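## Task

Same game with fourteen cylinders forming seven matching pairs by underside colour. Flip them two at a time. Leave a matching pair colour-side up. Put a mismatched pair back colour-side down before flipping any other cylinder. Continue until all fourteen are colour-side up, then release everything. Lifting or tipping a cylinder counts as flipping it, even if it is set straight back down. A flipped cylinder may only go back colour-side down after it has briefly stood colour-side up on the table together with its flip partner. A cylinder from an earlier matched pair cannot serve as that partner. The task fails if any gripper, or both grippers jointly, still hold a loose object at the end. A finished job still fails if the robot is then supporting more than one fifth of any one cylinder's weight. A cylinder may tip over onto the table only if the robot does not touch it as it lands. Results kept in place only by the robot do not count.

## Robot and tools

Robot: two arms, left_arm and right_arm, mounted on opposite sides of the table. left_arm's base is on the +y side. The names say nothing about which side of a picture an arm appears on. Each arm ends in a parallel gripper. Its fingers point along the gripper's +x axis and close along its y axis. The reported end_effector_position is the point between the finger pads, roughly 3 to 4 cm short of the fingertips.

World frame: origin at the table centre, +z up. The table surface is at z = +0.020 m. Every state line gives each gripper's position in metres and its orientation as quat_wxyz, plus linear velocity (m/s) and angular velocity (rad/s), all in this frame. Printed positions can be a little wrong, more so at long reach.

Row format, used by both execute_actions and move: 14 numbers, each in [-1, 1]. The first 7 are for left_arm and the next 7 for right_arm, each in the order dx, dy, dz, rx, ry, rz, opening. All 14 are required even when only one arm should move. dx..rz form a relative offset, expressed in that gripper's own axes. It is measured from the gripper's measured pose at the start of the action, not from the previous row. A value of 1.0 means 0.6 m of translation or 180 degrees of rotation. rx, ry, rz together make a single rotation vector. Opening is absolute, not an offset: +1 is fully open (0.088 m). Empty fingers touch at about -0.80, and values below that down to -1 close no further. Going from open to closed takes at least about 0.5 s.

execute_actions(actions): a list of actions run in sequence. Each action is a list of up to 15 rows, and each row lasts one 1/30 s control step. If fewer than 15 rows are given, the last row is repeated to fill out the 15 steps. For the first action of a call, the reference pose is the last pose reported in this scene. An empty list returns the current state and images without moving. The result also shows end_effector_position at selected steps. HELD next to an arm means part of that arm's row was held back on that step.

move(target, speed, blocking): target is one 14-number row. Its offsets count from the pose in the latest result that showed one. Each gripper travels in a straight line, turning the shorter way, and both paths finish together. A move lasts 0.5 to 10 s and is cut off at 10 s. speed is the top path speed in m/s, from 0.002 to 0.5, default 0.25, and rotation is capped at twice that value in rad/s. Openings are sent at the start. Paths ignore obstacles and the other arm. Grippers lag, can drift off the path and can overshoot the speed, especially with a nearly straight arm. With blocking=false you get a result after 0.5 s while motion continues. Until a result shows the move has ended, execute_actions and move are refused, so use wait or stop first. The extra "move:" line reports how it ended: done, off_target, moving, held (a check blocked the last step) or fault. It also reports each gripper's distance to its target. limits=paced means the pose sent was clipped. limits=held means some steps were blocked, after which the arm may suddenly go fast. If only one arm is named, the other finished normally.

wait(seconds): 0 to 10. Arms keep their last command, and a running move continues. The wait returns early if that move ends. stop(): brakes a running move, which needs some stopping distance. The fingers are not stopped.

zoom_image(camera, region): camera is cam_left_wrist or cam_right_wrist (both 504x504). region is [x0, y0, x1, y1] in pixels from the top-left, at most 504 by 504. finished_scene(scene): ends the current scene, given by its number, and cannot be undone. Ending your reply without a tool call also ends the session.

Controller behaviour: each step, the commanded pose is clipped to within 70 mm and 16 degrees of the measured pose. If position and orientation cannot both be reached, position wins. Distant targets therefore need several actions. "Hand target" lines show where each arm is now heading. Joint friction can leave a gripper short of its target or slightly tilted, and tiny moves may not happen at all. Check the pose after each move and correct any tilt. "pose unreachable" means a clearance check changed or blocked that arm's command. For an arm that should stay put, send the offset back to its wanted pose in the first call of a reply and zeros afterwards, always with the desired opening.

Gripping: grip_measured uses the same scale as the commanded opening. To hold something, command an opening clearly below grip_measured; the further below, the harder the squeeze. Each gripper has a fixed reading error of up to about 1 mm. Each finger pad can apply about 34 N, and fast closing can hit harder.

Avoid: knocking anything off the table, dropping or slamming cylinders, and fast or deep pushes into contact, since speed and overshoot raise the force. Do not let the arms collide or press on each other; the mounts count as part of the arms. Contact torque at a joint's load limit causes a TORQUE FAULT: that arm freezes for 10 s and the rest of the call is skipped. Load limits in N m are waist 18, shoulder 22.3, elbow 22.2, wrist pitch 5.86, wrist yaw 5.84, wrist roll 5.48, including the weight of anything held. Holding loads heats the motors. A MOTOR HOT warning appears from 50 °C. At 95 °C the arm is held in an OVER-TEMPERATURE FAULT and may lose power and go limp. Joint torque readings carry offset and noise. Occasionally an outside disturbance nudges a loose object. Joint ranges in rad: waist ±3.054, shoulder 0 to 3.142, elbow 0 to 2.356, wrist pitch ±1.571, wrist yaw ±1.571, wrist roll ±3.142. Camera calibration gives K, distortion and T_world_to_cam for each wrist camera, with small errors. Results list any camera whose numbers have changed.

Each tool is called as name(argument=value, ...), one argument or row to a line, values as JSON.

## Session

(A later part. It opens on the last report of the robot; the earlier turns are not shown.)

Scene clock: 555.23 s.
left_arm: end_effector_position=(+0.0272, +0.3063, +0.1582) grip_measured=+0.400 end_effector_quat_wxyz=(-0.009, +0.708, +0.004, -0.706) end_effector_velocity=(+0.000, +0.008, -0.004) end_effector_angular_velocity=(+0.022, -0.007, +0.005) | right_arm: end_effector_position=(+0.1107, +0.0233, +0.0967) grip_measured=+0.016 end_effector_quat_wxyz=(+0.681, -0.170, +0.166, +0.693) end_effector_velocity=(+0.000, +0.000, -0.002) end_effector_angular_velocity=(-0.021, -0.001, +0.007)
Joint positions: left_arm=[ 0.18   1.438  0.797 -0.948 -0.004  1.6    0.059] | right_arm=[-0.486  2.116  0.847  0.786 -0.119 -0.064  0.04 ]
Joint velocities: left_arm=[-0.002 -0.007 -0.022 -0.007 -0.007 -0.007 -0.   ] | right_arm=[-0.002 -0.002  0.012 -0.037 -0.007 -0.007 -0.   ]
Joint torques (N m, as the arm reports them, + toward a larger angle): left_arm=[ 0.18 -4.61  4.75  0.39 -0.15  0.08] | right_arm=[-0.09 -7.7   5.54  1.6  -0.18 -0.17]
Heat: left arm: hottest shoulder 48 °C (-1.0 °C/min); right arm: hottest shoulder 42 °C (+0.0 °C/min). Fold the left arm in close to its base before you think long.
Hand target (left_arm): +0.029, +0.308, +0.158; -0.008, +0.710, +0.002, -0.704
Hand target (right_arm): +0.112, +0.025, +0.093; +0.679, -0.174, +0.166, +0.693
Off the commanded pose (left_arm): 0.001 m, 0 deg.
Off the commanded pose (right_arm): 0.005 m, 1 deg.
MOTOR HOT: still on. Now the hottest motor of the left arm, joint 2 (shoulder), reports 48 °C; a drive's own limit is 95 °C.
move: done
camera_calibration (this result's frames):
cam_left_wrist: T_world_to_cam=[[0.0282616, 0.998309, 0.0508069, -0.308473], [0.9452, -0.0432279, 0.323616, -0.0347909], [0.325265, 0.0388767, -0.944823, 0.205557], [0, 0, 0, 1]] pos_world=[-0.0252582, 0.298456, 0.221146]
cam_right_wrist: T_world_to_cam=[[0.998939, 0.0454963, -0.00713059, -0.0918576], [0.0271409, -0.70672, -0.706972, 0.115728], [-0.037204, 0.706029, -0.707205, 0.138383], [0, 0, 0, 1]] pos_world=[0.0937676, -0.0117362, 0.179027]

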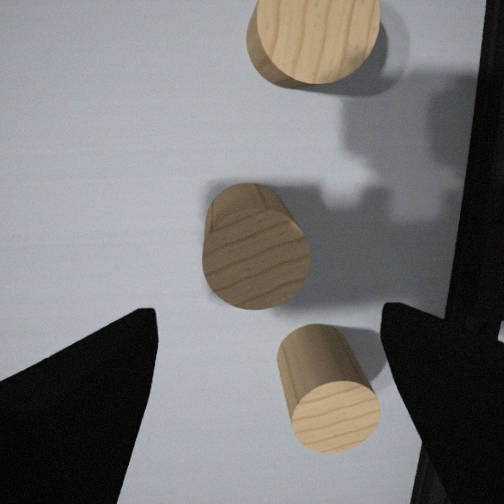

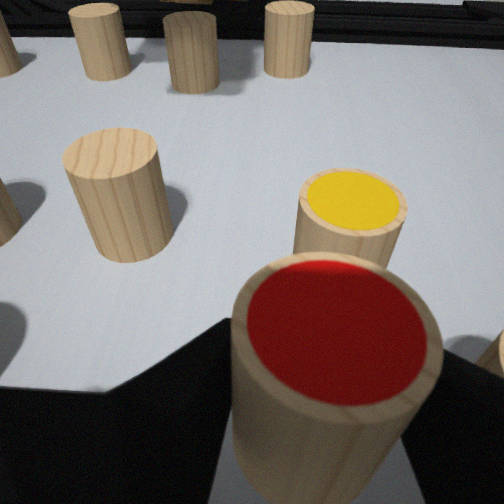

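move(
  target=[0.119,0,0.003,0,0,0.004,0.4,0.027,0,-0.052,0,0,0,-0.4],
  speed=0.07,
)

move(
  target=[0,0,0,0,0,0,-0.4,0,0,0,0,0,0,0.35],
)

move(
  target=[-0.13,0,0,0,0,0,-0.4,-0.13,0,0,0,0,0,0.35],
)

move(
  target=[0,0,0,0,0,0,-0.4,-0.16,0.145,0.162,0,-0.152,0,1],
)

move(
  target=[-0.185,0.42,0.0,0,0,0.165,-0.4,0,0,0,0.99,0,0,1],
  speed=0.5,
)

Scene clock: 559.43 s.
left_arm: end_effector_position=(+0.0268, +0.3059, +0.0895) grip_measured=+0.400 end_effector_quat_wxyz=(-0.002, +0.709, -0.004, -0.706) end_effector_velocity=(+0.000, +0.005, -0.002) end_effector_angular_velocity=(+0.017, -0.007, +0.005) | right_arm: end_effector_position=(+0.1107, +0.0238, +0.0676) grip_measured=+0.016 end_effector_quat_wxyz=(+0.682, -0.167, +0.162, +0.694) end_effector_velocity=(-0.005, -0.002, -0.003) end_effector_angular_velocity=(-0.011, +0.005, +0.025)
Joint positions: left_arm=[ 0.177  1.594  0.618 -0.592 -0.004  1.599  0.059] | right_arm=[-0.486  2.233  0.847  0.912 -0.119 -0.065  0.04 ]
Joint velocities: left_arm=[-0.002  0.002 -0.007 -0.007 -0.007 -0.007 -0.   ] | right_arm=[ 0.002  0.002 -0.002 -0.007 -0.022 -0.007 -0.   ]
Joint torques (N m, as the arm reports them, + toward a larger angle): left_arm=[-0.27 -3.35  4.09  0.46  0.1  -0.11] | right_arm=[-0.03 -7.54  4.11  1.96 -0.05  0.  ]
Heat: left arm: hottest shoulder 47 °C (-2.0 °C/min); right arm: hottest shoulder 42 °C (+0.0 °C/min).
Hand target (left_arm): +0.026, +0.308, +0.087; -0.004, +0.708, -0.000, -0.706
Hand target (right_arm): +0.111, +0.023, +0.062; +0.681, -0.170, +0.166, +0.693
Off the commanded pose (left_arm): 0.003 m, 0 deg.
Off the commanded pose (right_arm): 0.006 m, 1 deg.
MOTOR HOT: cleared. Now the hottest motor of the left arm, joint 2 (shoulder), reports 47 °C.
move: done
camera_calibration (this result's frames):
cam_left_wrist: T_world_to_cam=[[0.0293734, 0.999122, 0.029885, -0.303008], [0.94488, -0.0375078, 0.325262, -0.0140521], [0.326097, 0.0186837, -0.945152, 0.146953], [0, 0, 0, 1]] pos_world=[-0.025743, 0.299469, 0.152519]
cam_right_wrist: T_world_to_cam=[[0.998924, 0.0460726, -0.0052888, -0.0922249], [0.0284777, -0.699419, -0.714144, 0.0956773], [-0.0366016, 0.713225, -0.699979, 0.11674], [0, 0, 0, 1]] pos_world=[0.0936739, -0.0120942, 0.149555]

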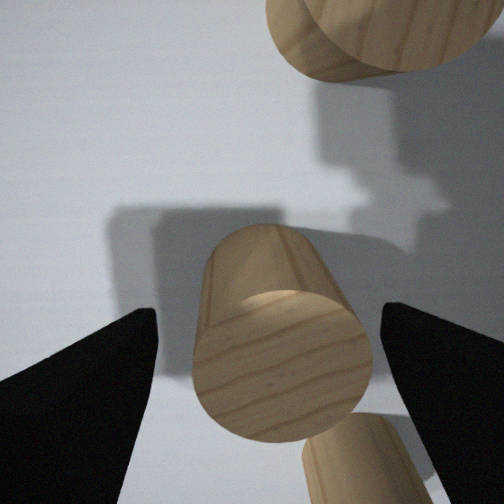

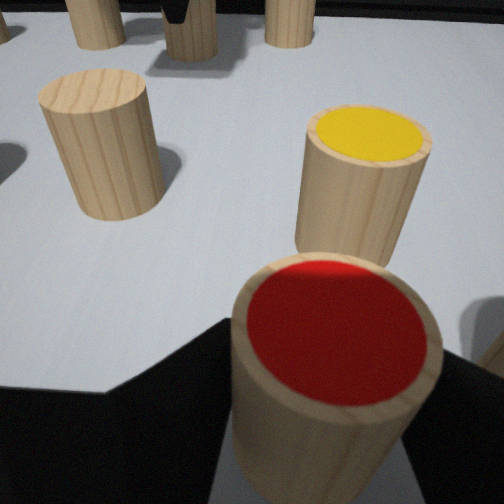

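Scene clock: 560.07 s.
left_arm: end_effector_position=(+0.0268, +0.3060, +0.0894) grip_measured=+0.038 end_effector_quat_wxyz=(-0.002, +0.709, -0.003, -0.706) end_effector_velocity=(-0.002, -0.000, -0.001) end_effector_angular_velocity=(-0.003, +0.007, +0.020) | right_arm: end_effector_position=(+0.1106, +0.0238, +0.0676) grip_measured=+0.348 end_effector_quat_wxyz=(+0.682, -0.167, +0.162, +0.694) end_effector_velocity=(-0.002, -0.001, -0.001) end_effector_angular_velocity=(-0.007, +0.011, +0.006)
Joint positions: left_arm=[ 0.177  1.594  0.618 -0.592 -0.004  1.599  0.041] | right_arm=[-0.486  2.233  0.847  0.912 -0.12  -0.065  0.056]
Joint velocities: left_arm=[-0.002  0.002 -0.002  0.007  0.007 -0.022 -0.   ] | right_arm=[ 0.002 -0.002 -0.002 -0.007 -0.007  0.007  0.001]
Joint torques (N m, as the arm reports them, + toward a larger angle): left_arm=[-0.03 -3.98  4.68  0.24  0.04  0.01] | right_arm=[ 0.07 -9.28  3.74  1.74 -0.04 -0.01]
Heat: left arm: hottest shoulder 47 °C (-2.0 °C/min); right arm: hottest shoulder 42 °C (+0.0 °C/min).
Hand target (left_arm): +0.027, +0.306, +0.089; -0.002, +0.709, -0.004, -0.706
Hand target (right_arm): +0.111, +0.024, +0.068; +0.682, -0.167, +0.162, +0.694
Off the commanded pose (left_arm): 0.000 m, 0 deg.
Off the commanded pose (right_arm): 0.000 m, 0 deg.
move: done
camera_calibration (this result's frames):
cam_left_wrist: T_world_to_cam=[[0.0293739, 0.999099, 0.0306467, -0.303197], [0.944885, -0.0377559, 0.325219, -0.0139409], [0.326083, 0.0194046, -0.945142, 0.14666], [0, 0, 0, 1]] pos_world=[-0.0257447, 0.299552, 0.152441]
cam_right_wrist: T_world_to_cam=[[0.998907, 0.0464118, -0.00546051, -0.0921623], [0.0285917, -0.699395, -0.714163, 0.0956697], [-0.0369646, 0.713227, -0.699958, 0.116778], [0, 0, 0, 1]] pos_world=[0.0936429, -0.012101, 0.14956]

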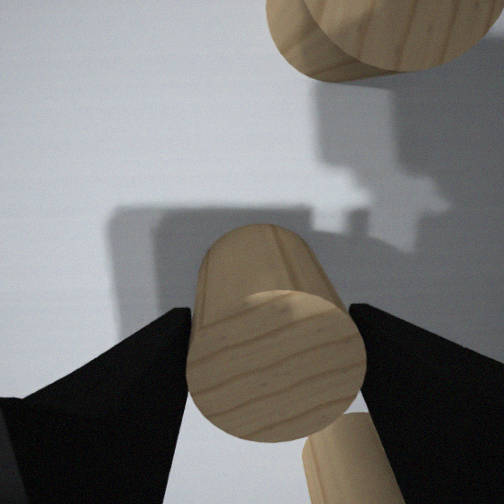

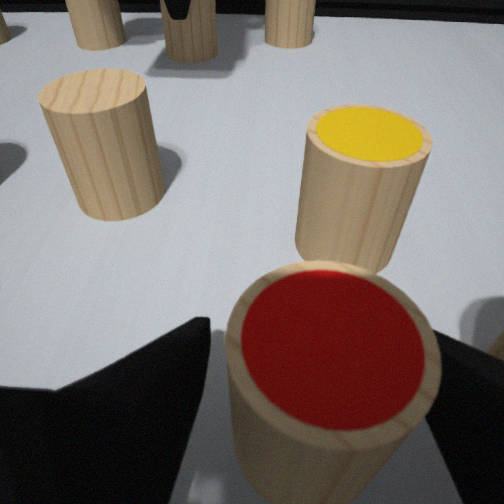

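Scene clock: 561.00 s.
left_arm: end_effector_position=(+0.0265, +0.3088, +0.1627) grip_measured=+0.037 end_effector_quat_wxyz=(-0.009, +0.708, +0.002, -0.706) end_effector_velocity=(+0.001, +0.004, +0.002) end_effector_angular_velocity=(+0.012, -0.007, +0.005) | right_arm: end_effector_position=(+0.1117, -0.0425, +0.1025) grip_measured=+0.350 end_effector_quat_wxyz=(+0.683, -0.165, +0.163, +0.693) end_effector_velocity=(-0.001, -0.003, +0.002) end_effector_angular_velocity=(-0.002, -0.003, +0.007)
Joint positions: left_arm=[ 0.176  1.417  0.799 -0.967 -0.004  1.599  0.041] | right_arm=[-0.517  1.96   0.558  0.929 -0.146 -0.074  0.056]
Joint velocities: left_arm=[-0.002 -0.007  0.002 -0.022 -0.007 -0.007 -0.   ] | right_arm=[-0.002 -0.017 -0.012 -0.007 -0.007 -0.007 -0.   ]
Joint torques (N m, as the arm reports them, + toward a larger angle): left_arm=[-0.28 -4.47  6.62 -0.05  0.06 -0.09] | right_arm=[-0.18 -8.46  2.37  1.62 -0.16 -0.18]
Heat: left arm: hottest shoulder 47 °C (-2.0 °C/min); right arm: hottest shoulder 42 °C (-1.0 °C/min).
Hand target (left_arm): +0.026, +0.306, +0.167; -0.002, +0.709, -0.003, -0.706
Hand target (right_arm): +0.112, -0.046, +0.103; +0.682, -0.167, +0.162, +0.694
Off the commanded pose (left_arm): 0.005 m, 1 deg.
Off the commanded pose (right_arm): 0.003 m, 0 deg.
move: done
camera_calibration (this result's frames):
cam_left_wrist: T_world_to_cam=[[0.03053, 0.998409, 0.0473977, -0.310772], [0.944947, -0.0442866, 0.324213, -0.0351983], [0.325797, 0.0348901, -0.944796, 0.211109], [0, 0, 0, 1]] pos_world=[-0.0260302, 0.301353, 0.225596]
cam_right_wrist: T_world_to_cam=[[0.999031, 0.0431013, -0.00889965, -0.08977], [0.0237092, -0.69744, -0.716251, 0.0750043], [-0.0370783, 0.715346, -0.697786, 0.188432], [0, 0, 0, 1]] pos_world=[0.0948914, -0.0786138, 0.184408]

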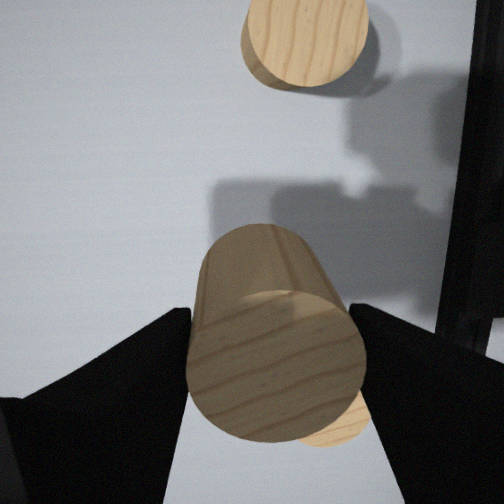

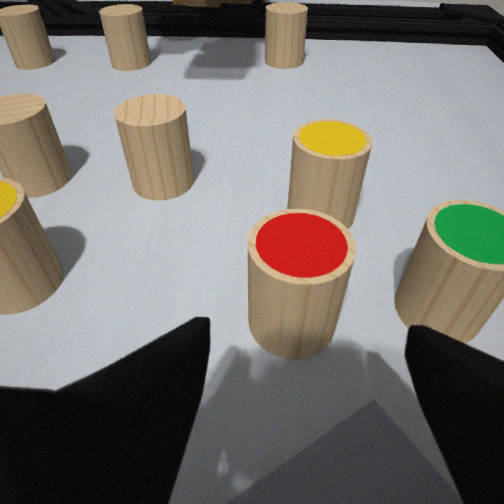

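Scene clock: 562.40 s.
left_arm: end_effector_position=(+0.0265, +0.3088, +0.1628) grip_measured=+0.036 end_effector_quat_wxyz=(-0.009, +0.708, +0.002, -0.706) end_effector_velocity=(-0.001, +0.004, +0.001) end_effector_angular_velocity=(+0.017, -0.007, -0.015) | right_arm: end_effector_position=(+0.0250, -0.0830, +0.2321) grip_measured=+1.000 end_effector_quat_wxyz=(+0.700, +0.006, -0.001, +0.714) end_effector_velocity=(-0.001, -0.001, +0.000) end_effector_angular_velocity=(-0.002, -0.008, -0.000)
Joint positions: left_arm=[ 0.176  1.417  0.799 -0.968 -0.004  1.599  0.041] | right_arm=[-0.171  1.638  0.323  1.325  0.177  0.006  0.088]
Joint velocities: left_arm=[-0.007 -0.002  0.002 -0.022 -0.007  0.007 -0.   ] | right_arm=[ 0.007 -0.007 -0.002 -0.007  0.007 -0.007  0.   ]
Joint torques (N m, as the arm reports them, + toward a larger angle): left_arm=[-0.09 -3.67  5.53  0.2   0.04  0.01] | right_arm=[ 0.35 -6.43  2.81  1.99  0.15 -0.12]
Heat: left arm: hottest shoulder 47 °C (-2.0 °C/min); right arm: hottest shoulder 42 °C (-1.0 °C/min).
Hand target (left_arm): +0.027, +0.309, +0.163; -0.009, +0.708, +0.002, -0.706
Hand target (right_arm): +0.025, -0.086, +0.232; +0.700, +0.005, -0.002, +0.714
Off the commanded pose (left_arm): 0.000 m, 0 deg.
Off the commanded pose (right_arm): 0.003 m, 1 deg.
move: done
camera_calibration (this result's frames):
cam_left_wrist: T_world_to_cam=[[0.03053, 0.998409, 0.0473977, -0.310741], [0.944947, -0.0442866, 0.324213, -0.0352295], [0.325797, 0.0348901, -0.944796, 0.211194], [0, 0, 0, 1]] pos_world=[-0.0260295, 0.301318, 0.225686]
cam_right_wrist: T_world_to_cam=[[0.998797, 0.0489555, -0.00271462, -0.00120963], [0.011637, -0.290476, -0.956811, 0.231566], [-0.0476297, 0.955629, -0.290697, 0.230344], [0, 0, 0, 1]] pos_world=[0.00948465, -0.1528, 0.288522]

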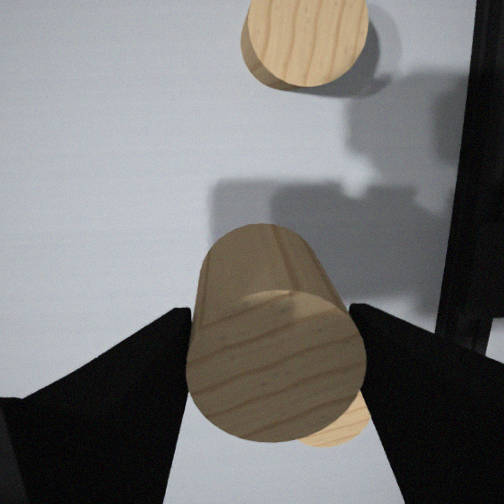

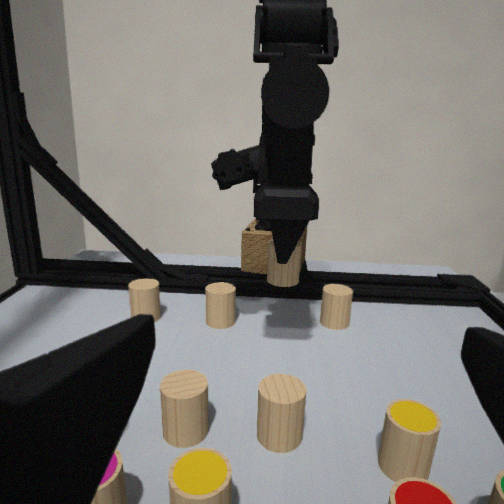

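Scene clock: 566.10 s.
left_arm: end_effector_position=(+0.0250, +0.0583, +0.2678) grip_measured=+0.034 end_effector_quat_wxyz=(+0.169, +0.688, -0.177, -0.683) end_effector_velocity=(-0.000, -0.000, +0.001) end_effector_angular_velocity=(+0.002, -0.003, +0.007) | right_arm: end_effector_position=(+0.0251, -0.0830, +0.2323) grip_measured=+1.000 end_effector_quat_wxyz=(+0.007, +0.700, +0.714, +0.015) end_effector_velocity=(-0.000, -0.001, +0.000) end_effector_angular_velocity=(-0.003, +0.007, +0.005)
Joint positions: left_arm=[ 0.163  1.9    1.647 -0.824 -0.002  1.59   0.041] | right_arm=[-0.171  1.637  0.323  1.325  0.178  3.109  0.088]
Joint velocities: left_arm=[-0.002  0.002  0.007 -0.007 -0.007 -0.007 -0.   ] | right_arm=[-0.002 -0.007 -0.002 -0.007 -0.007  0.007  0.   ]
Joint torques (N m, as the arm reports them, + toward a larger angle): left_arm=[-0.34 -7.16  8.14  1.23  0.27 -0.11] | right_arm=[ 0.08 -5.41  4.22  1.82 -0.02  0.12]
Heat: left arm: hottest shoulder 46 °C (-3.0 °C/min); right arm: hottest shoulder 42 °C (-1.0 °C/min).
Hand target (left_arm): +0.023, +0.055, +0.270; +0.172, +0.685, -0.181, -0.685
Hand target (right_arm): +0.025, -0.083, +0.232; +0.004, +0.700, +0.714, +0.012
Off the commanded pose (left_arm): 0.004 m, 1 deg.
Off the commanded pose (right_arm): 0.000 m, 0 deg.
move: done
camera_calibration (this result's frames):
cam_left_wrist: T_world_to_cam=[[0.034707, 0.894521, -0.445677, 0.0723647], [0.944552, 0.116339, 0.307061, -0.0836991], [0.326522, -0.431623, -0.840884, 0.319023], [0, 0, 0, 1]] pos_world=[-0.0276213, 0.0827034, 0.326213]
cam_right_wrist: T_world_to_cam=[[-0.999314, 0.0103399, -0.0355567, 0.0533336], [-0.0370082, -0.311476, 0.949533, -0.211583], [-0.00125702, 0.950198, 0.311645, 0.0888905], [0, 0, 0, 1]] pos_world=[0.0455785, -0.150918, 0.175099]

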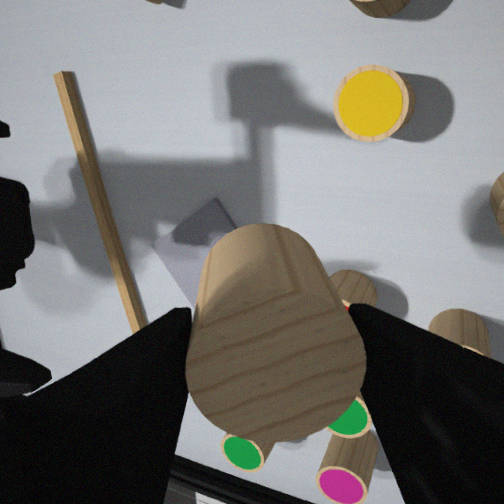

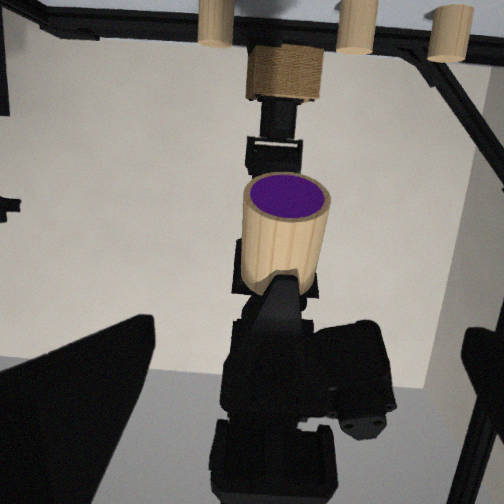

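move(
  target=[0,0,0,0,0,0,-0.4,0.194,0.008,0.007,0.009,-0.003,0,1],
  speed=0.15,
)

move(
  target=[0,0,0,0,0,0,-0.4,0,0,0,0,0,0,-0.4],
)

move(
  target=[0,0,0,0,0,0,0.6,0,0,0,0,0,0,-0.4],
)

move(
  target=[-0.125,0,0,0,0,0,0.6,0,0,0,0,0,0,-0.4],
)

move(
  target=[0,0,0,0,0,0,0.6,0,0,0,-0.99,0,0,-0.4],
  speed=0.5,
)

move(
  target=[0,0,0,0,0,0,0.6,-0.033,-0.027,-0.233,-0.01,0.153,0,-0.4],
)

move(
  target=[0,0,0,0,0,0,0.6,0.029,0,-0.056,0,0,0,-0.4],
  speed=0.05,
)

move(
  target=[0,0,0,0,0,0,0.6,0,0,0,0,0,0,0.35],
)

wait(
  seconds=1.5,
)

Scene clock: 572.50 s.
left_arm: end_effector_position=(+0.0250, +0.0582, +0.2677) grip_measured=+0.033 end_effector_quat_wxyz=(+0.169, +0.688, -0.177, -0.683) end_effector_velocity=(-0.000, -0.002, +0.003) end_effector_angular_velocity=(-0.012, -0.003, +0.007) | right_arm: end_effector_position=(+0.0271, +0.0304, +0.2329) grip_measured=+1.000 end_effector_quat_wxyz=(+0.000, +0.700, +0.714, +0.006) end_effector_velocity=(-0.002, +0.001, -0.003) end_effector_angular_velocity=(-0.017, -0.010, +0.010)
Joint positions: left_arm=[ 0.163  1.901  1.648 -0.824 -0.002  1.59   0.041] | right_arm=[-0.243  1.953  0.784  1.178  0.107  3.132  0.088]
Joint velocities: left_arm=[-0.002 -0.002  0.002  0.007 -0.007 -0.007 -0.   ] | right_arm=[ 0.002  0.002  0.007 -0.022 -0.007 -0.007  0.   ]
Joint torques (N m, as the arm reports them, + toward a larger angle): left_arm=[-0.06 -7.93  6.71  1.    0.03 -0.03] | right_arm=[-0.25 -7.21  6.25  1.62 -0.1   0.14]
Heat: left arm: hottest shoulder 47 °C (-2.0 °C/min); right arm: hottest shoulder 41 °C (-2.0 °C/min).
Hand target (left_arm): +0.025, +0.058, +0.268; +0.169, +0.688, -0.177, -0.683
Hand target (right_arm): +0.028, +0.033, +0.229; +0.001, +0.700, +0.714, +0.002
Off the commanded pose (left_arm): 0.000 m, 0 deg.
Off the commanded pose (right_arm): 0.005 m, 1 deg.
move: done
camera_calibration (this result's frames):
cam_left_wrist: T_world_to_cam=[[0.034707, 0.894521, -0.445677, 0.0725061], [0.944552, 0.116339, 0.307061, -0.0836581], [0.326522, -0.431623, -0.840884, 0.318886], [0, 0, 0, 1]] pos_world=[-0.0276201, 0.0825128, 0.326148]
cam_right_wrist: T_world_to_cam=[[-0.99985, 0.0104312, -0.0138228, 0.0490626], [-0.0163681, -0.308662, 0.951031, -0.177774], [0.00565384, 0.951114, 0.308787, -0.0185627], [0, 0, 0, 1]] pos_world=[0.0462504, -0.0377286, 0.175478]

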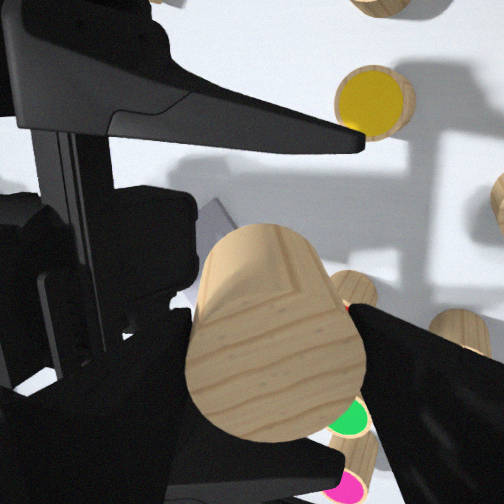

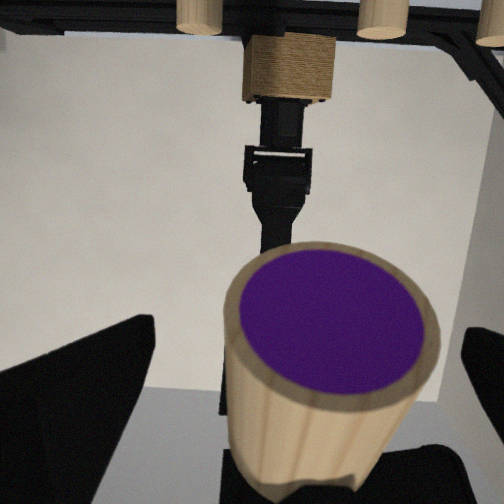

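Scene clock: 573.00 s.
left_arm: end_effector_position=(+0.0244, +0.0581, +0.2677) grip_measured=+0.033 end_effector_quat_wxyz=(+0.169, +0.688, -0.177, -0.684) end_effector_velocity=(+0.004, +0.002, -0.001) end_effector_angular_velocity=(+0.007, -0.009, +0.032) | right_arm: end_effector_position=(+0.0279, +0.0304, +0.2329) grip_measured=+0.016 end_effector_quat_wxyz=(+0.000, +0.701, +0.713, +0.006) end_effector_velocity=(+0.000, -0.001, +0.002) end_effector_angular_velocity=(+0.007, -0.006, +0.005)
Joint positions: left_arm=[ 0.163  1.901  1.648 -0.824  0.     1.589  0.041] | right_arm=[-0.244  1.953  0.784  1.178  0.108  3.131  0.04 ]
Joint velocities: left_arm=[ 0.002 -0.002 -0.002 -0.007 -0.022 -0.022 -0.   ] | right_arm=[-0.002 -0.002 -0.002  0.007 -0.007 -0.007 -0.   ]
Joint torques (N m, as the arm reports them, + toward a larger angle): left_arm=[ 0.03 -7.96  6.81  1.01  0.    0.02] | right_arm=[ 0.13 -8.5   4.91  1.84 -0.04  0.01]
Heat: left arm: hottest shoulder 47 °C (-2.0 °C/min); right arm: hottest shoulder 41 °C (-2.0 °C/min).
Hand target (left_arm): +0.025, +0.058, +0.268; +0.169, +0.688, -0.177, -0.683
Hand target (right_arm): +0.027, +0.030, +0.233; +0.000, +0.701, +0.714, +0.006
Off the commanded pose (left_arm): 0.001 m, 0 deg.
Off the commanded pose (right_arm): 0.001 m, 0 deg.
move: done
camera_calibration (this result's frames):
cam_left_wrist: T_world_to_cam=[[0.0346893, 0.89448, -0.44576, 0.0725566], [0.945293, 0.1154, 0.305131, -0.0825009], [0.324374, -0.431958, -0.841542, 0.319341], [0, 0, 0, 1]] pos_world=[-0.0281153, 0.0825619, 0.326255]
cam_right_wrist: T_world_to_cam=[[-0.999808, 0.0131076, -0.0145726, 0.0499385], [-0.0179076, -0.308628, 0.951014, -0.177698], [0.00796798, 0.951093, 0.308803, -0.0186871], [0, 0, 0, 1]] pos_world=[0.0468957, -0.0377239, 0.175492]

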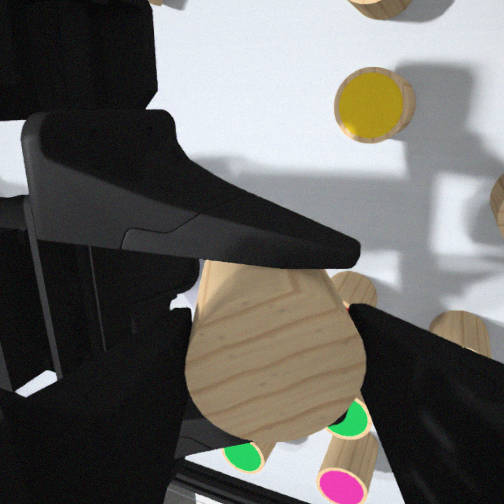

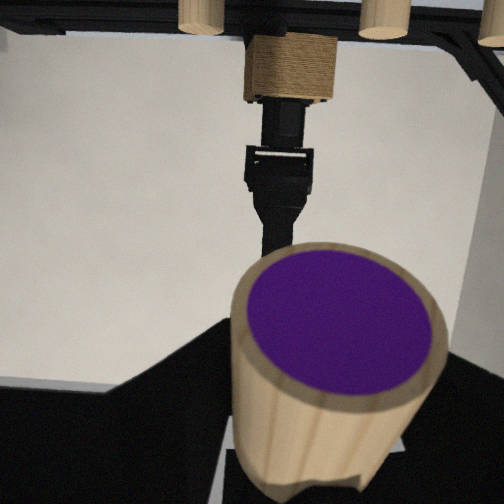

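Scene clock: 573.67 s.
left_arm: end_effector_position=(+0.0244, +0.0582, +0.2676) grip_measured=+0.598 end_effector_quat_wxyz=(+0.169, +0.688, -0.177, -0.684) end_effector_velocity=(-0.000, +0.003, -0.002) end_effector_angular_velocity=(+0.012, -0.003, +0.007) | right_arm: end_effector_position=(+0.0279, +0.0304, +0.2329) grip_measured=+0.016 end_effector_quat_wxyz=(+0.000, +0.701, +0.713, +0.006) end_effector_velocity=(-0.002, -0.001, +0.004) end_effector_angular_velocity=(+0.012, -0.006, +0.019)
Joint positions: left_arm=[ 0.163  1.901  1.648 -0.824  0.     1.589  0.068] | right_arm=[-0.244  1.953  0.784  1.178  0.108  3.131  0.04 ]
Joint velocities: left_arm=[-0.002 -0.002 -0.007 -0.007 -0.007 -0.007  0.001] | right_arm=[-0.002 -0.007 -0.002  0.007 -0.022 -0.007 -0.   ]
Joint torques (N m, as the arm reports them, + toward a larger angle): left_arm=[-0.15 -7.86  6.86  1.    0.03 -0.03] | right_arm=[ 0.04 -8.53  4.96  1.84  0.01 -0.03]
Heat: left arm: hottest shoulder 47 °C (-2.0 °C/min); right arm: hottest shoulder 41 °C (-2.0 °C/min).
Hand target (left_arm): +0.024, +0.058, +0.268; +0.169, +0.688, -0.177, -0.684
Hand target (right_arm): +0.028, +0.030, +0.233; +0.000, +0.701, +0.713, +0.006
Off the commanded pose (left_arm): 0.000 m, 0 deg.
Off the commanded pose (right_arm): 0.000 m, 0 deg.
move: done
camera_calibration (this result's frames):
cam_left_wrist: T_world_to_cam=[[0.0346883, 0.89465, -0.445419, 0.0723283], [0.945293, 0.115284, 0.305173, -0.0824721], [0.324372, -0.431637, -0.841708, 0.319284], [0, 0, 0, 1]] pos_world=[-0.0281156, 0.0826141, 0.326129]
cam_right_wrist: T_world_to_cam=[[-0.999808, 0.0131076, -0.0145726, 0.0499385], [-0.0179076, -0.308628, 0.951014, -0.177698], [0.00796798, 0.951093, 0.308803, -0.0186871], [0, 0, 0, 1]] pos_world=[0.0468957, -0.0377239, 0.175492]

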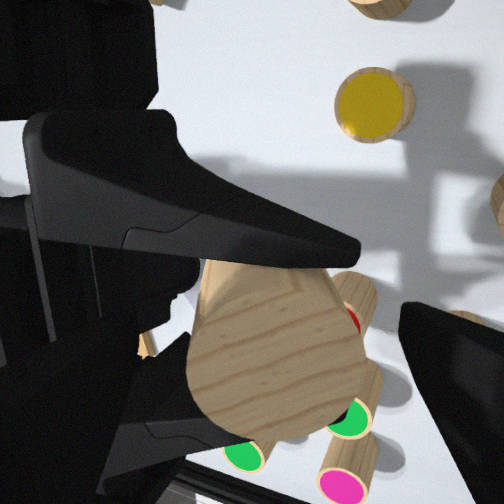

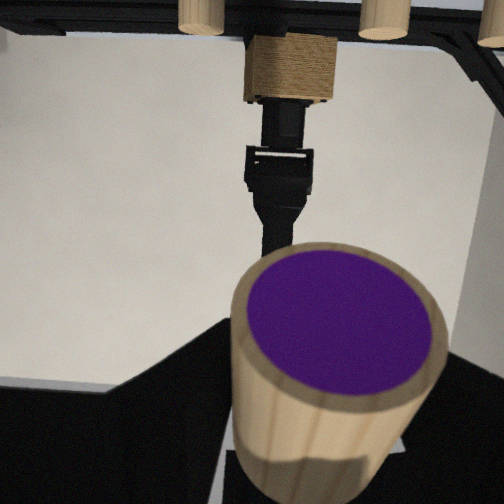

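Scene clock: 574.53 s.
left_arm: end_effector_position=(+0.0242, +0.0935, +0.3283) grip_measured=+0.600 end_effector_quat_wxyz=(+0.165, +0.688, -0.173, -0.685) end_effector_velocity=(+0.000, +0.002, +0.005) end_effector_angular_velocity=(+0.002, -0.003, +0.007) | right_arm: end_effector_position=(+0.0279, +0.0304, +0.2329) grip_measured=+0.016 end_effector_quat_wxyz=(+0.000, +0.701, +0.713, +0.006) end_effector_velocity=(-0.002, -0.000, -0.005) end_effector_angular_velocity=(-0.022, +0.004, +0.020)
Joint positions: left_arm=[ 0.163  1.791  1.753 -1.051  0.     1.589  0.068] | right_arm=[-0.244  1.953  0.784  1.178  0.108  3.131  0.04 ]
Joint velocities: left_arm=[-0.002 -0.002  0.017 -0.022 -0.007 -0.007 -0.   ] | right_arm=[-0.002 -0.002 -0.002 -0.022 -0.022  0.007 -0.   ]
Joint torques (N m, as the arm reports them, + toward a larger angle): left_arm=[-0.12 -7.64  7.67  0.8   0.01 -0.06] | right_arm=[ 0.06 -8.52  4.92  1.84  0.01 -0.04]
Heat: left arm: hottest shoulder 47 °C (-2.0 °C/min); right arm: hottest shoulder 42 °C (-1.0 °C/min).
Hand target (left_arm): +0.024, +0.093, +0.334; +0.169, +0.688, -0.177, -0.684
Hand target (right_arm): +0.028, +0.030, +0.233; +0.000, +0.701, +0.713, +0.006
Off the commanded pose (left_arm): 0.005 m, 1 deg.
Off the commanded pose (right_arm): 0.000 m, 0 deg.
move: done
camera_calibration (this result's frames):
cam_left_wrist: T_world_to_cam=[[0.0346597, 0.899689, -0.435153, 0.0639951], [0.945313, 0.111785, 0.306411, -0.104955], [0.324318, -0.421976, -0.846613, 0.38638], [0, 0, 0, 1]] pos_world=[-0.028312, 0.1172, 0.387121]
cam_right_wrist: T_world_to_cam=[[-0.999808, 0.0131076, -0.0145726, 0.0499385], [-0.0179076, -0.308628, 0.951014, -0.177698], [0.00796798, 0.951093, 0.308803, -0.0186871], [0, 0, 0, 1]] pos_world=[0.0468957, -0.0377239, 0.175492]

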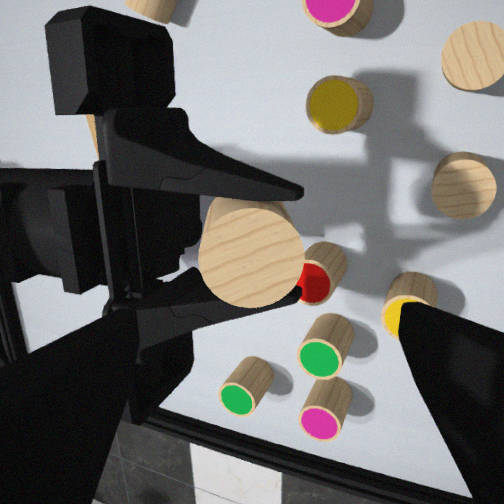

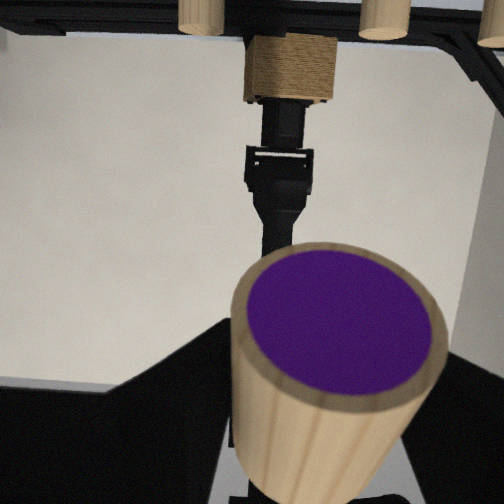

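Scene clock: 578.23 s.
left_arm: end_effector_position=(+0.0242, +0.0936, +0.3283) grip_measured=+0.600 end_effector_quat_wxyz=(+0.165, +0.689, -0.173, -0.685) end_effector_velocity=(+0.000, +0.004, -0.000) end_effector_angular_velocity=(+0.017, +0.004, +0.020) | right_arm: end_effector_position=(+0.0279, +0.0304, +0.2329) grip_measured=+0.015 end_effector_quat_wxyz=(+0.701, +0.013, +0.008, +0.713) end_effector_velocity=(-0.002, -0.001, -0.001) end_effector_angular_velocity=(-0.007, -0.023, +0.019)
Joint positions: left_arm=[ 0.163  1.791  1.753 -1.051  0.     1.589  0.068] | right_arm=[-0.244  1.953  0.784  1.178  0.109  0.029  0.04 ]
Joint velocities: left_arm=[-0.002 -0.002  0.002 -0.022 -0.007 -0.022 -0.   ] | right_arm=[-0.002 -0.002 -0.002 -0.007 -0.022 -0.022 -0.   ]
Joint torques (N m, as the arm reports them, + toward a larger angle): left_arm=[-0.07 -7.25  6.75  1.    0.05  0.01] | right_arm=[ 0.05 -8.54  4.94  1.85  0.   -0.15]
Heat: left arm: hottest shoulder 47 °C (-2.0 °C/min); right arm: hottest shoulder 42 °C (+0.0 °C/min).
Hand target (left_arm): +0.024, +0.094, +0.328; +0.165, +0.689, -0.173, -0.685
Hand target (right_arm): +0.028, +0.030, +0.233; +0.701, +0.011, +0.005, +0.713
Off the commanded pose (left_arm): 0.000 m, 0 deg.
Off the commanded pose (right_arm): 0.000 m, 0 deg.
move: done
camera_calibration (this result's frames):
cam_left_wrist: T_world_to_cam=[[0.0346588, 0.899855, -0.43481, 0.0637838], [0.945314, 0.111668, 0.306451, -0.104954], [0.324316, -0.421653, -0.846775, 0.386401], [0, 0, 0, 1]] pos_world=[-0.0283123, 0.117251, 0.387092]
cam_right_wrist: T_world_to_cam=[[0.998693, 0.04494, -0.0243576, -0.00448095], [-0.010156, -0.292564, -0.956192, 0.265792], [-0.0500974, 0.955189, -0.291725, 0.122673], [0, 0, 0, 1]] pos_world=[0.01332, -0.0392129, 0.289826]

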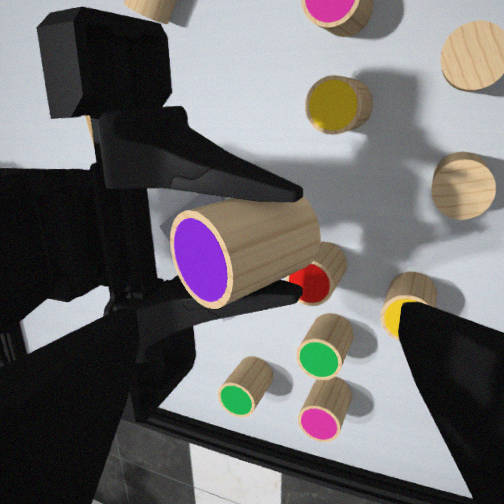

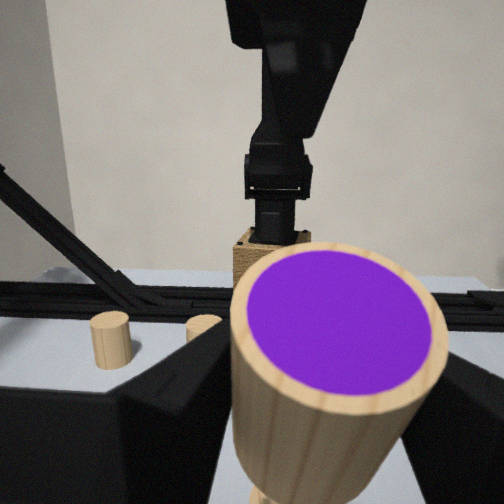

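Scene clock: 579.70 s.
left_arm: end_effector_position=(+0.0242, +0.0936, +0.3283) grip_measured=+0.600 end_effector_quat_wxyz=(+0.165, +0.689, -0.173, -0.685) end_effector_velocity=(-0.004, +0.003, -0.002) end_effector_angular_velocity=(+0.012, +0.003, -0.017) | right_arm: end_effector_position=(+0.0409, +0.0097, +0.0953) grip_measured=+0.015 end_effector_quat_wxyz=(+0.682, -0.167, +0.162, +0.694) end_effector_velocity=(+0.000, +0.000, +0.000) end_effector_angular_velocity=(-0.003, -0.003, +0.007)
Joint positions: left_arm=[ 0.163  1.791  1.753 -1.051  0.     1.589  0.068] | right_arm=[-0.281  2.096  0.774  0.852  0.063  0.028  0.04 ]
Joint velocities: left_arm=[-0.007 -0.002 -0.007 -0.007  0.007  0.007 -0.   ] | right_arm=[-0.002 -0.002  0.002 -0.007 -0.007 -0.007 -0.   ]
Joint torques (N m, as the arm reports them, + toward a larger angle): left_arm=[-0.1  -7.13  6.74  1.    0.04  0.01] | right_arm=[-0.23 -7.46  5.27  1.67 -0.08 -0.02]
Heat: left arm: hottest shoulder 47 °C (-2.0 °C/min); right arm: hottest shoulder 42 °C (+0.0 °C/min).
Hand target (left_arm): +0.024, +0.094, +0.328; +0.165, +0.689, -0.173, -0.685
Hand target (right_arm): +0.042, +0.012, +0.093; +0.681, -0.168, +0.163, +0.694
Off the commanded pose (left_arm): 0.000 m, 0 deg.
Off the commanded pose (right_arm): 0.004 m, 0 deg.
move: done
camera_calibration (this result's frames):
cam_left_wrist: T_world_to_cam=[[0.0346588, 0.899855, -0.43481, 0.0637838], [0.945314, 0.111668, 0.306451, -0.104954], [0.324316, -0.421653, -0.846775, 0.386401], [0, 0, 0, 1]] pos_world=[-0.0283123, 0.117251, 0.387092]
cam_right_wrist: T_world_to_cam=[[0.998879, 0.047001, -0.00556736, -0.0216612], [0.0288705, -0.698285, -0.715237, 0.107687], [-0.0375045, 0.714275, -0.69886, 0.143545], [0, 0, 0, 1]] pos_world=[0.0239115, -0.0263166, 0.177219]

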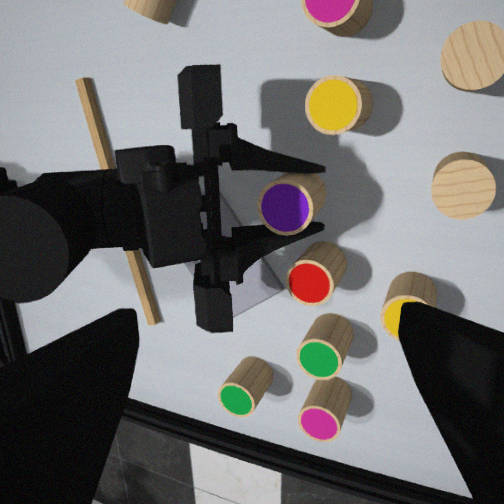

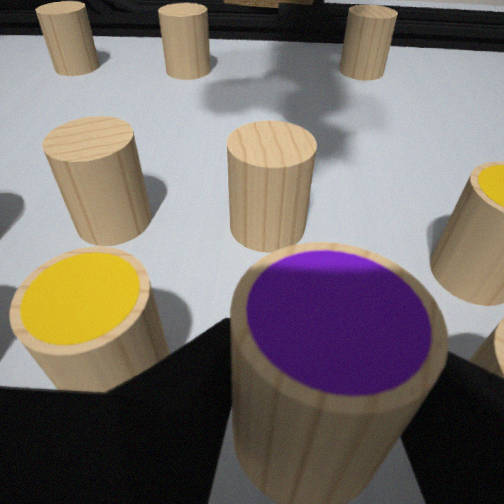

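Scene clock: 580.73 s.
left_arm: end_effector_position=(+0.0242, +0.0936, +0.3283) grip_measured=+0.600 end_effector_quat_wxyz=(+0.165, +0.689, -0.173, -0.685) end_effector_velocity=(-0.002, -0.001, +0.001) end_effector_angular_velocity=(-0.007, +0.004, +0.016) | right_arm: end_effector_position=(+0.0409, +0.0092, +0.0630) grip_measured=+0.015 end_effector_quat_wxyz=(+0.682, -0.164, +0.159, +0.695) end_effector_velocity=(+0.000, -0.002, -0.005) end_effector_angular_velocity=(-0.008, +0.009, +0.001)
Joint positions: left_arm=[ 0.163  1.791  1.753 -1.051  0.     1.589  0.068] | right_arm=[-0.281  2.231  0.775  0.994  0.063  0.028  0.04 ]
Joint velocities: left_arm=[-0.007 -0.002 -0.002  0.007 -0.007 -0.022 -0.   ] | right_arm=[-0.002  0.012 -0.002  0.007 -0.007  0.007 -0.   ]
Joint torques (N m, as the arm reports them, + toward a larger angle): left_arm=[ 0.02 -7.23  6.7   1.03  0.07  0.  ] | right_arm=[-0.06 -7.02  4.29  1.83 -0.01 -0.02]
Heat: left arm: hottest shoulder 47 °C (-2.0 °C/min); right arm: hottest shoulder 42 °C (+0.0 °C/min).
Hand target (left_arm): +0.024, +0.094, +0.328; +0.165, +0.689, -0.173, -0.685
Hand target (right_arm): +0.041, +0.010, +0.058; +0.682, -0.167, +0.162, +0.694
Off the commanded pose (left_arm): 0.000 m, 0 deg.
Off the commanded pose (right_arm): 0.006 m, 0 deg.
move: done
camera_calibration (this result's frames):
cam_left_wrist: T_world_to_cam=[[0.0346588, 0.899855, -0.43481, 0.0637838], [0.945314, 0.111668, 0.306451, -0.104954], [0.324316, -0.421653, -0.846775, 0.386401], [0, 0, 0, 1]] pos_world=[-0.0283123, 0.117251, 0.387092]
cam_right_wrist: T_world_to_cam=[[0.998876, 0.0470445, -0.00587645, -0.0218457], [0.0283915, -0.692829, -0.720543, 0.0844854], [-0.037969, 0.719566, -0.693386, 0.121032], [0, 0, 0, 1]] pos_world=[0.0240179, -0.0275287, 0.144669]

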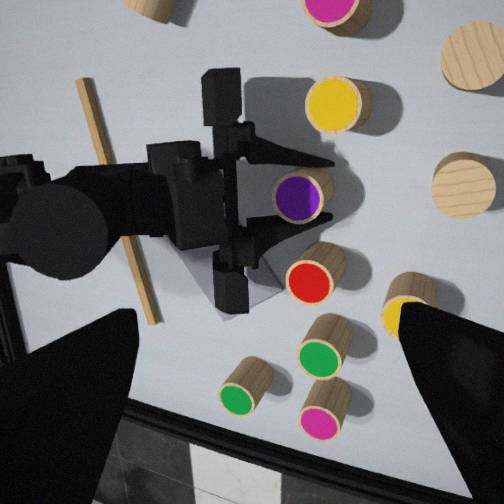

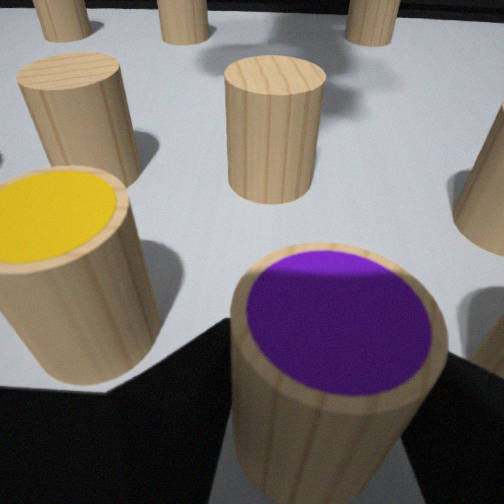

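Scene clock: 581.37 s.
left_arm: end_effector_position=(+0.0242, +0.0936, +0.3283) grip_measured=+0.600 end_effector_quat_wxyz=(+0.165, +0.689, -0.173, -0.685) end_effector_velocity=(+0.000, -0.000, -0.001) end_effector_angular_velocity=(-0.002, +0.004, +0.020) | right_arm: end_effector_position=(+0.0409, +0.0093, +0.0632) grip_measured=+0.348 end_effector_quat_wxyz=(+0.682, -0.163, +0.159, +0.695) end_effector_velocity=(+0.000, -0.001, -0.001) end_effector_angular_velocity=(-0.008, +0.009, +0.001)
Joint positions: left_arm=[ 0.163  1.791  1.753 -1.051  0.     1.589  0.068] | right_arm=[-0.281  2.231  0.776  0.995  0.062  0.029  0.056]
Joint velocities: left_arm=[-0.002 -0.002 -0.007  0.007 -0.007 -0.022 -0.   ] | right_arm=[-0.002 -0.002 -0.002 -0.007 -0.007  0.007  0.001]
Joint torques (N m, as the arm reports them, + toward a larger angle): left_arm=[-0.02 -7.15  6.65  1.    0.04 -0.01] | right_arm=[ 0.07 -8.92  3.4   1.76  0.02 -0.01]
Heat: left arm: hottest shoulder 47 °C (-2.0 °C/min); right arm: hottest shoulder 42 °C (+0.0 °C/min).
Hand target (left_arm): +0.024, +0.094, +0.328; +0.165, +0.689, -0.173, -0.685
Hand target (right_arm): +0.041, +0.009, +0.063; +0.682, -0.164, +0.159, +0.695
Off the commanded pose (left_arm): 0.000 m, 0 deg.
Off the commanded pose (right_arm): 0.000 m, 0 deg.
move: done
camera_calibration (this result's frames):
cam_left_wrist: T_world_to_cam=[[0.0346588, 0.899855, -0.43481, 0.0637838], [0.945314, 0.111668, 0.306451, -0.104954], [0.324316, -0.421653, -0.846775, 0.386401], [0, 0, 0, 1]] pos_world=[-0.0283123, 0.117251, 0.387092]
cam_right_wrist: T_world_to_cam=[[0.998864, 0.0472208, -0.0064186, -0.0217475], [0.0280942, -0.692292, -0.721071, 0.0847703], [-0.0384931, 0.720071, -0.692832, 0.12102], [0, 0, 0, 1]] pos_world=[0.0239997, -0.0274302, 0.144832]

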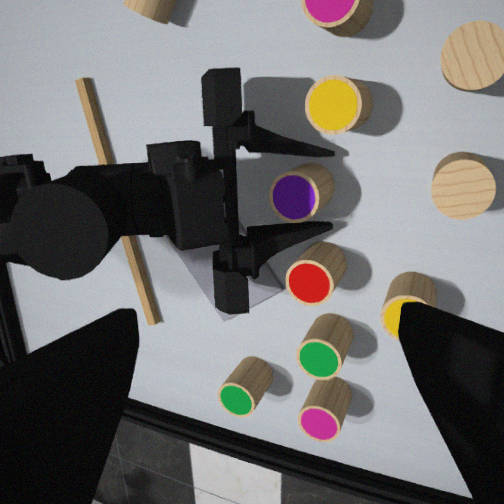

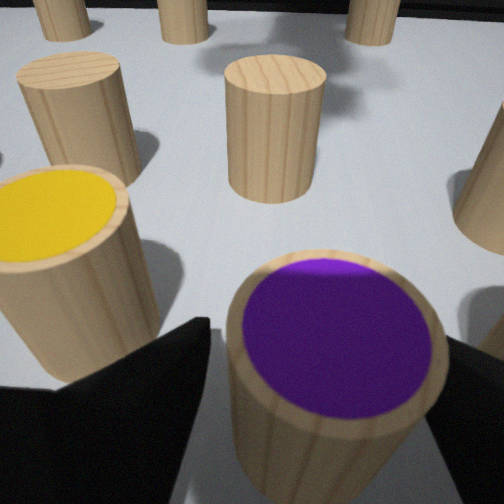

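Scene clock: 582.87 s.
left_arm: end_effector_position=(+0.0242, +0.0935, +0.3281) grip_measured=+0.600 end_effector_quat_wxyz=(+0.164, +0.689, -0.173, -0.685) end_effector_velocity=(+0.000, +0.002, -0.001) end_effector_angular_velocity=(+0.007, -0.010, -0.006) | right_arm: end_effector_position=(+0.0409, +0.0093, +0.0632) grip_measured=+0.350 end_effector_quat_wxyz=(+0.682, -0.163, +0.159, +0.695) end_effector_velocity=(+0.000, -0.001, -0.001) end_effector_angular_velocity=(-0.007, -0.004, +0.007)
Joint positions: left_arm=[ 0.163  1.791  1.753 -1.051  0.     1.589  0.068] | right_arm=[-0.281  2.231  0.776  0.995  0.062  0.029  0.056]
Joint velocities: left_arm=[-0.002 -0.002 -0.002 -0.007 -0.007  0.007 -0.   ] | right_arm=[-0.002 -0.002 -0.002 -0.007 -0.007 -0.007 -0.   ]
Joint torques (N m, as the arm reports them, + toward a larger angle): left_arm=[ 0.   -7.15  6.67  0.99  0.07 -0.01] | right_arm=[ 0.05 -8.95  3.37  1.77  0.02  0.  ]
Heat: left arm: hottest shoulder 47 °C (-2.0 °C/min); right arm: hottest shoulder 42 °C (+0.0 °C/min).
Hand target (left_arm): +0.024, +0.094, +0.328; +0.165, +0.689, -0.173, -0.685
Hand target (right_arm): +0.041, +0.009, +0.063; +0.682, -0.164, +0.159, +0.695
Off the commanded pose (left_arm): 0.000 m, 0 deg.
Off the commanded pose (right_arm): 0.000 m, 0 deg.
wait: 1.50 s; at rest by 0.17 s
camera_calibration (this result's frames):
cam_left_wrist: T_world_to_cam=[[0.0346578, 0.900021, -0.434467, 0.0636279], [0.945314, 0.111551, 0.306492, -0.104904], [0.324314, -0.42133, -0.846936, 0.386274], [0, 0, 0, 1]] pos_world=[-0.0283119, 0.117185, 0.386946]
cam_right_wrist: T_world_to_cam=[[0.998864, 0.0472208, -0.0064186, -0.0217475], [0.0280942, -0.692292, -0.721071, 0.0847703], [-0.0384931, 0.720071, -0.692832, 0.12102], [0, 0, 0, 1]] pos_world=[0.0239997, -0.0274302, 0.144832]

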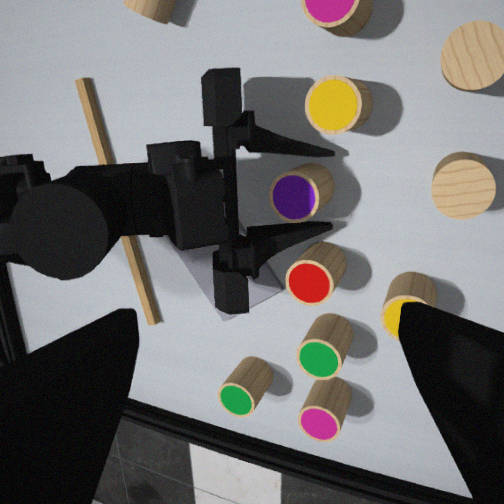

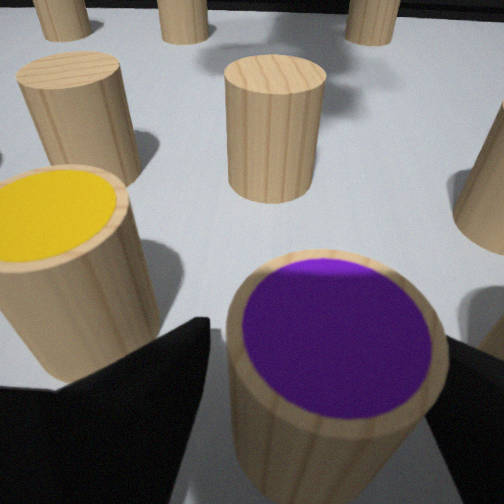

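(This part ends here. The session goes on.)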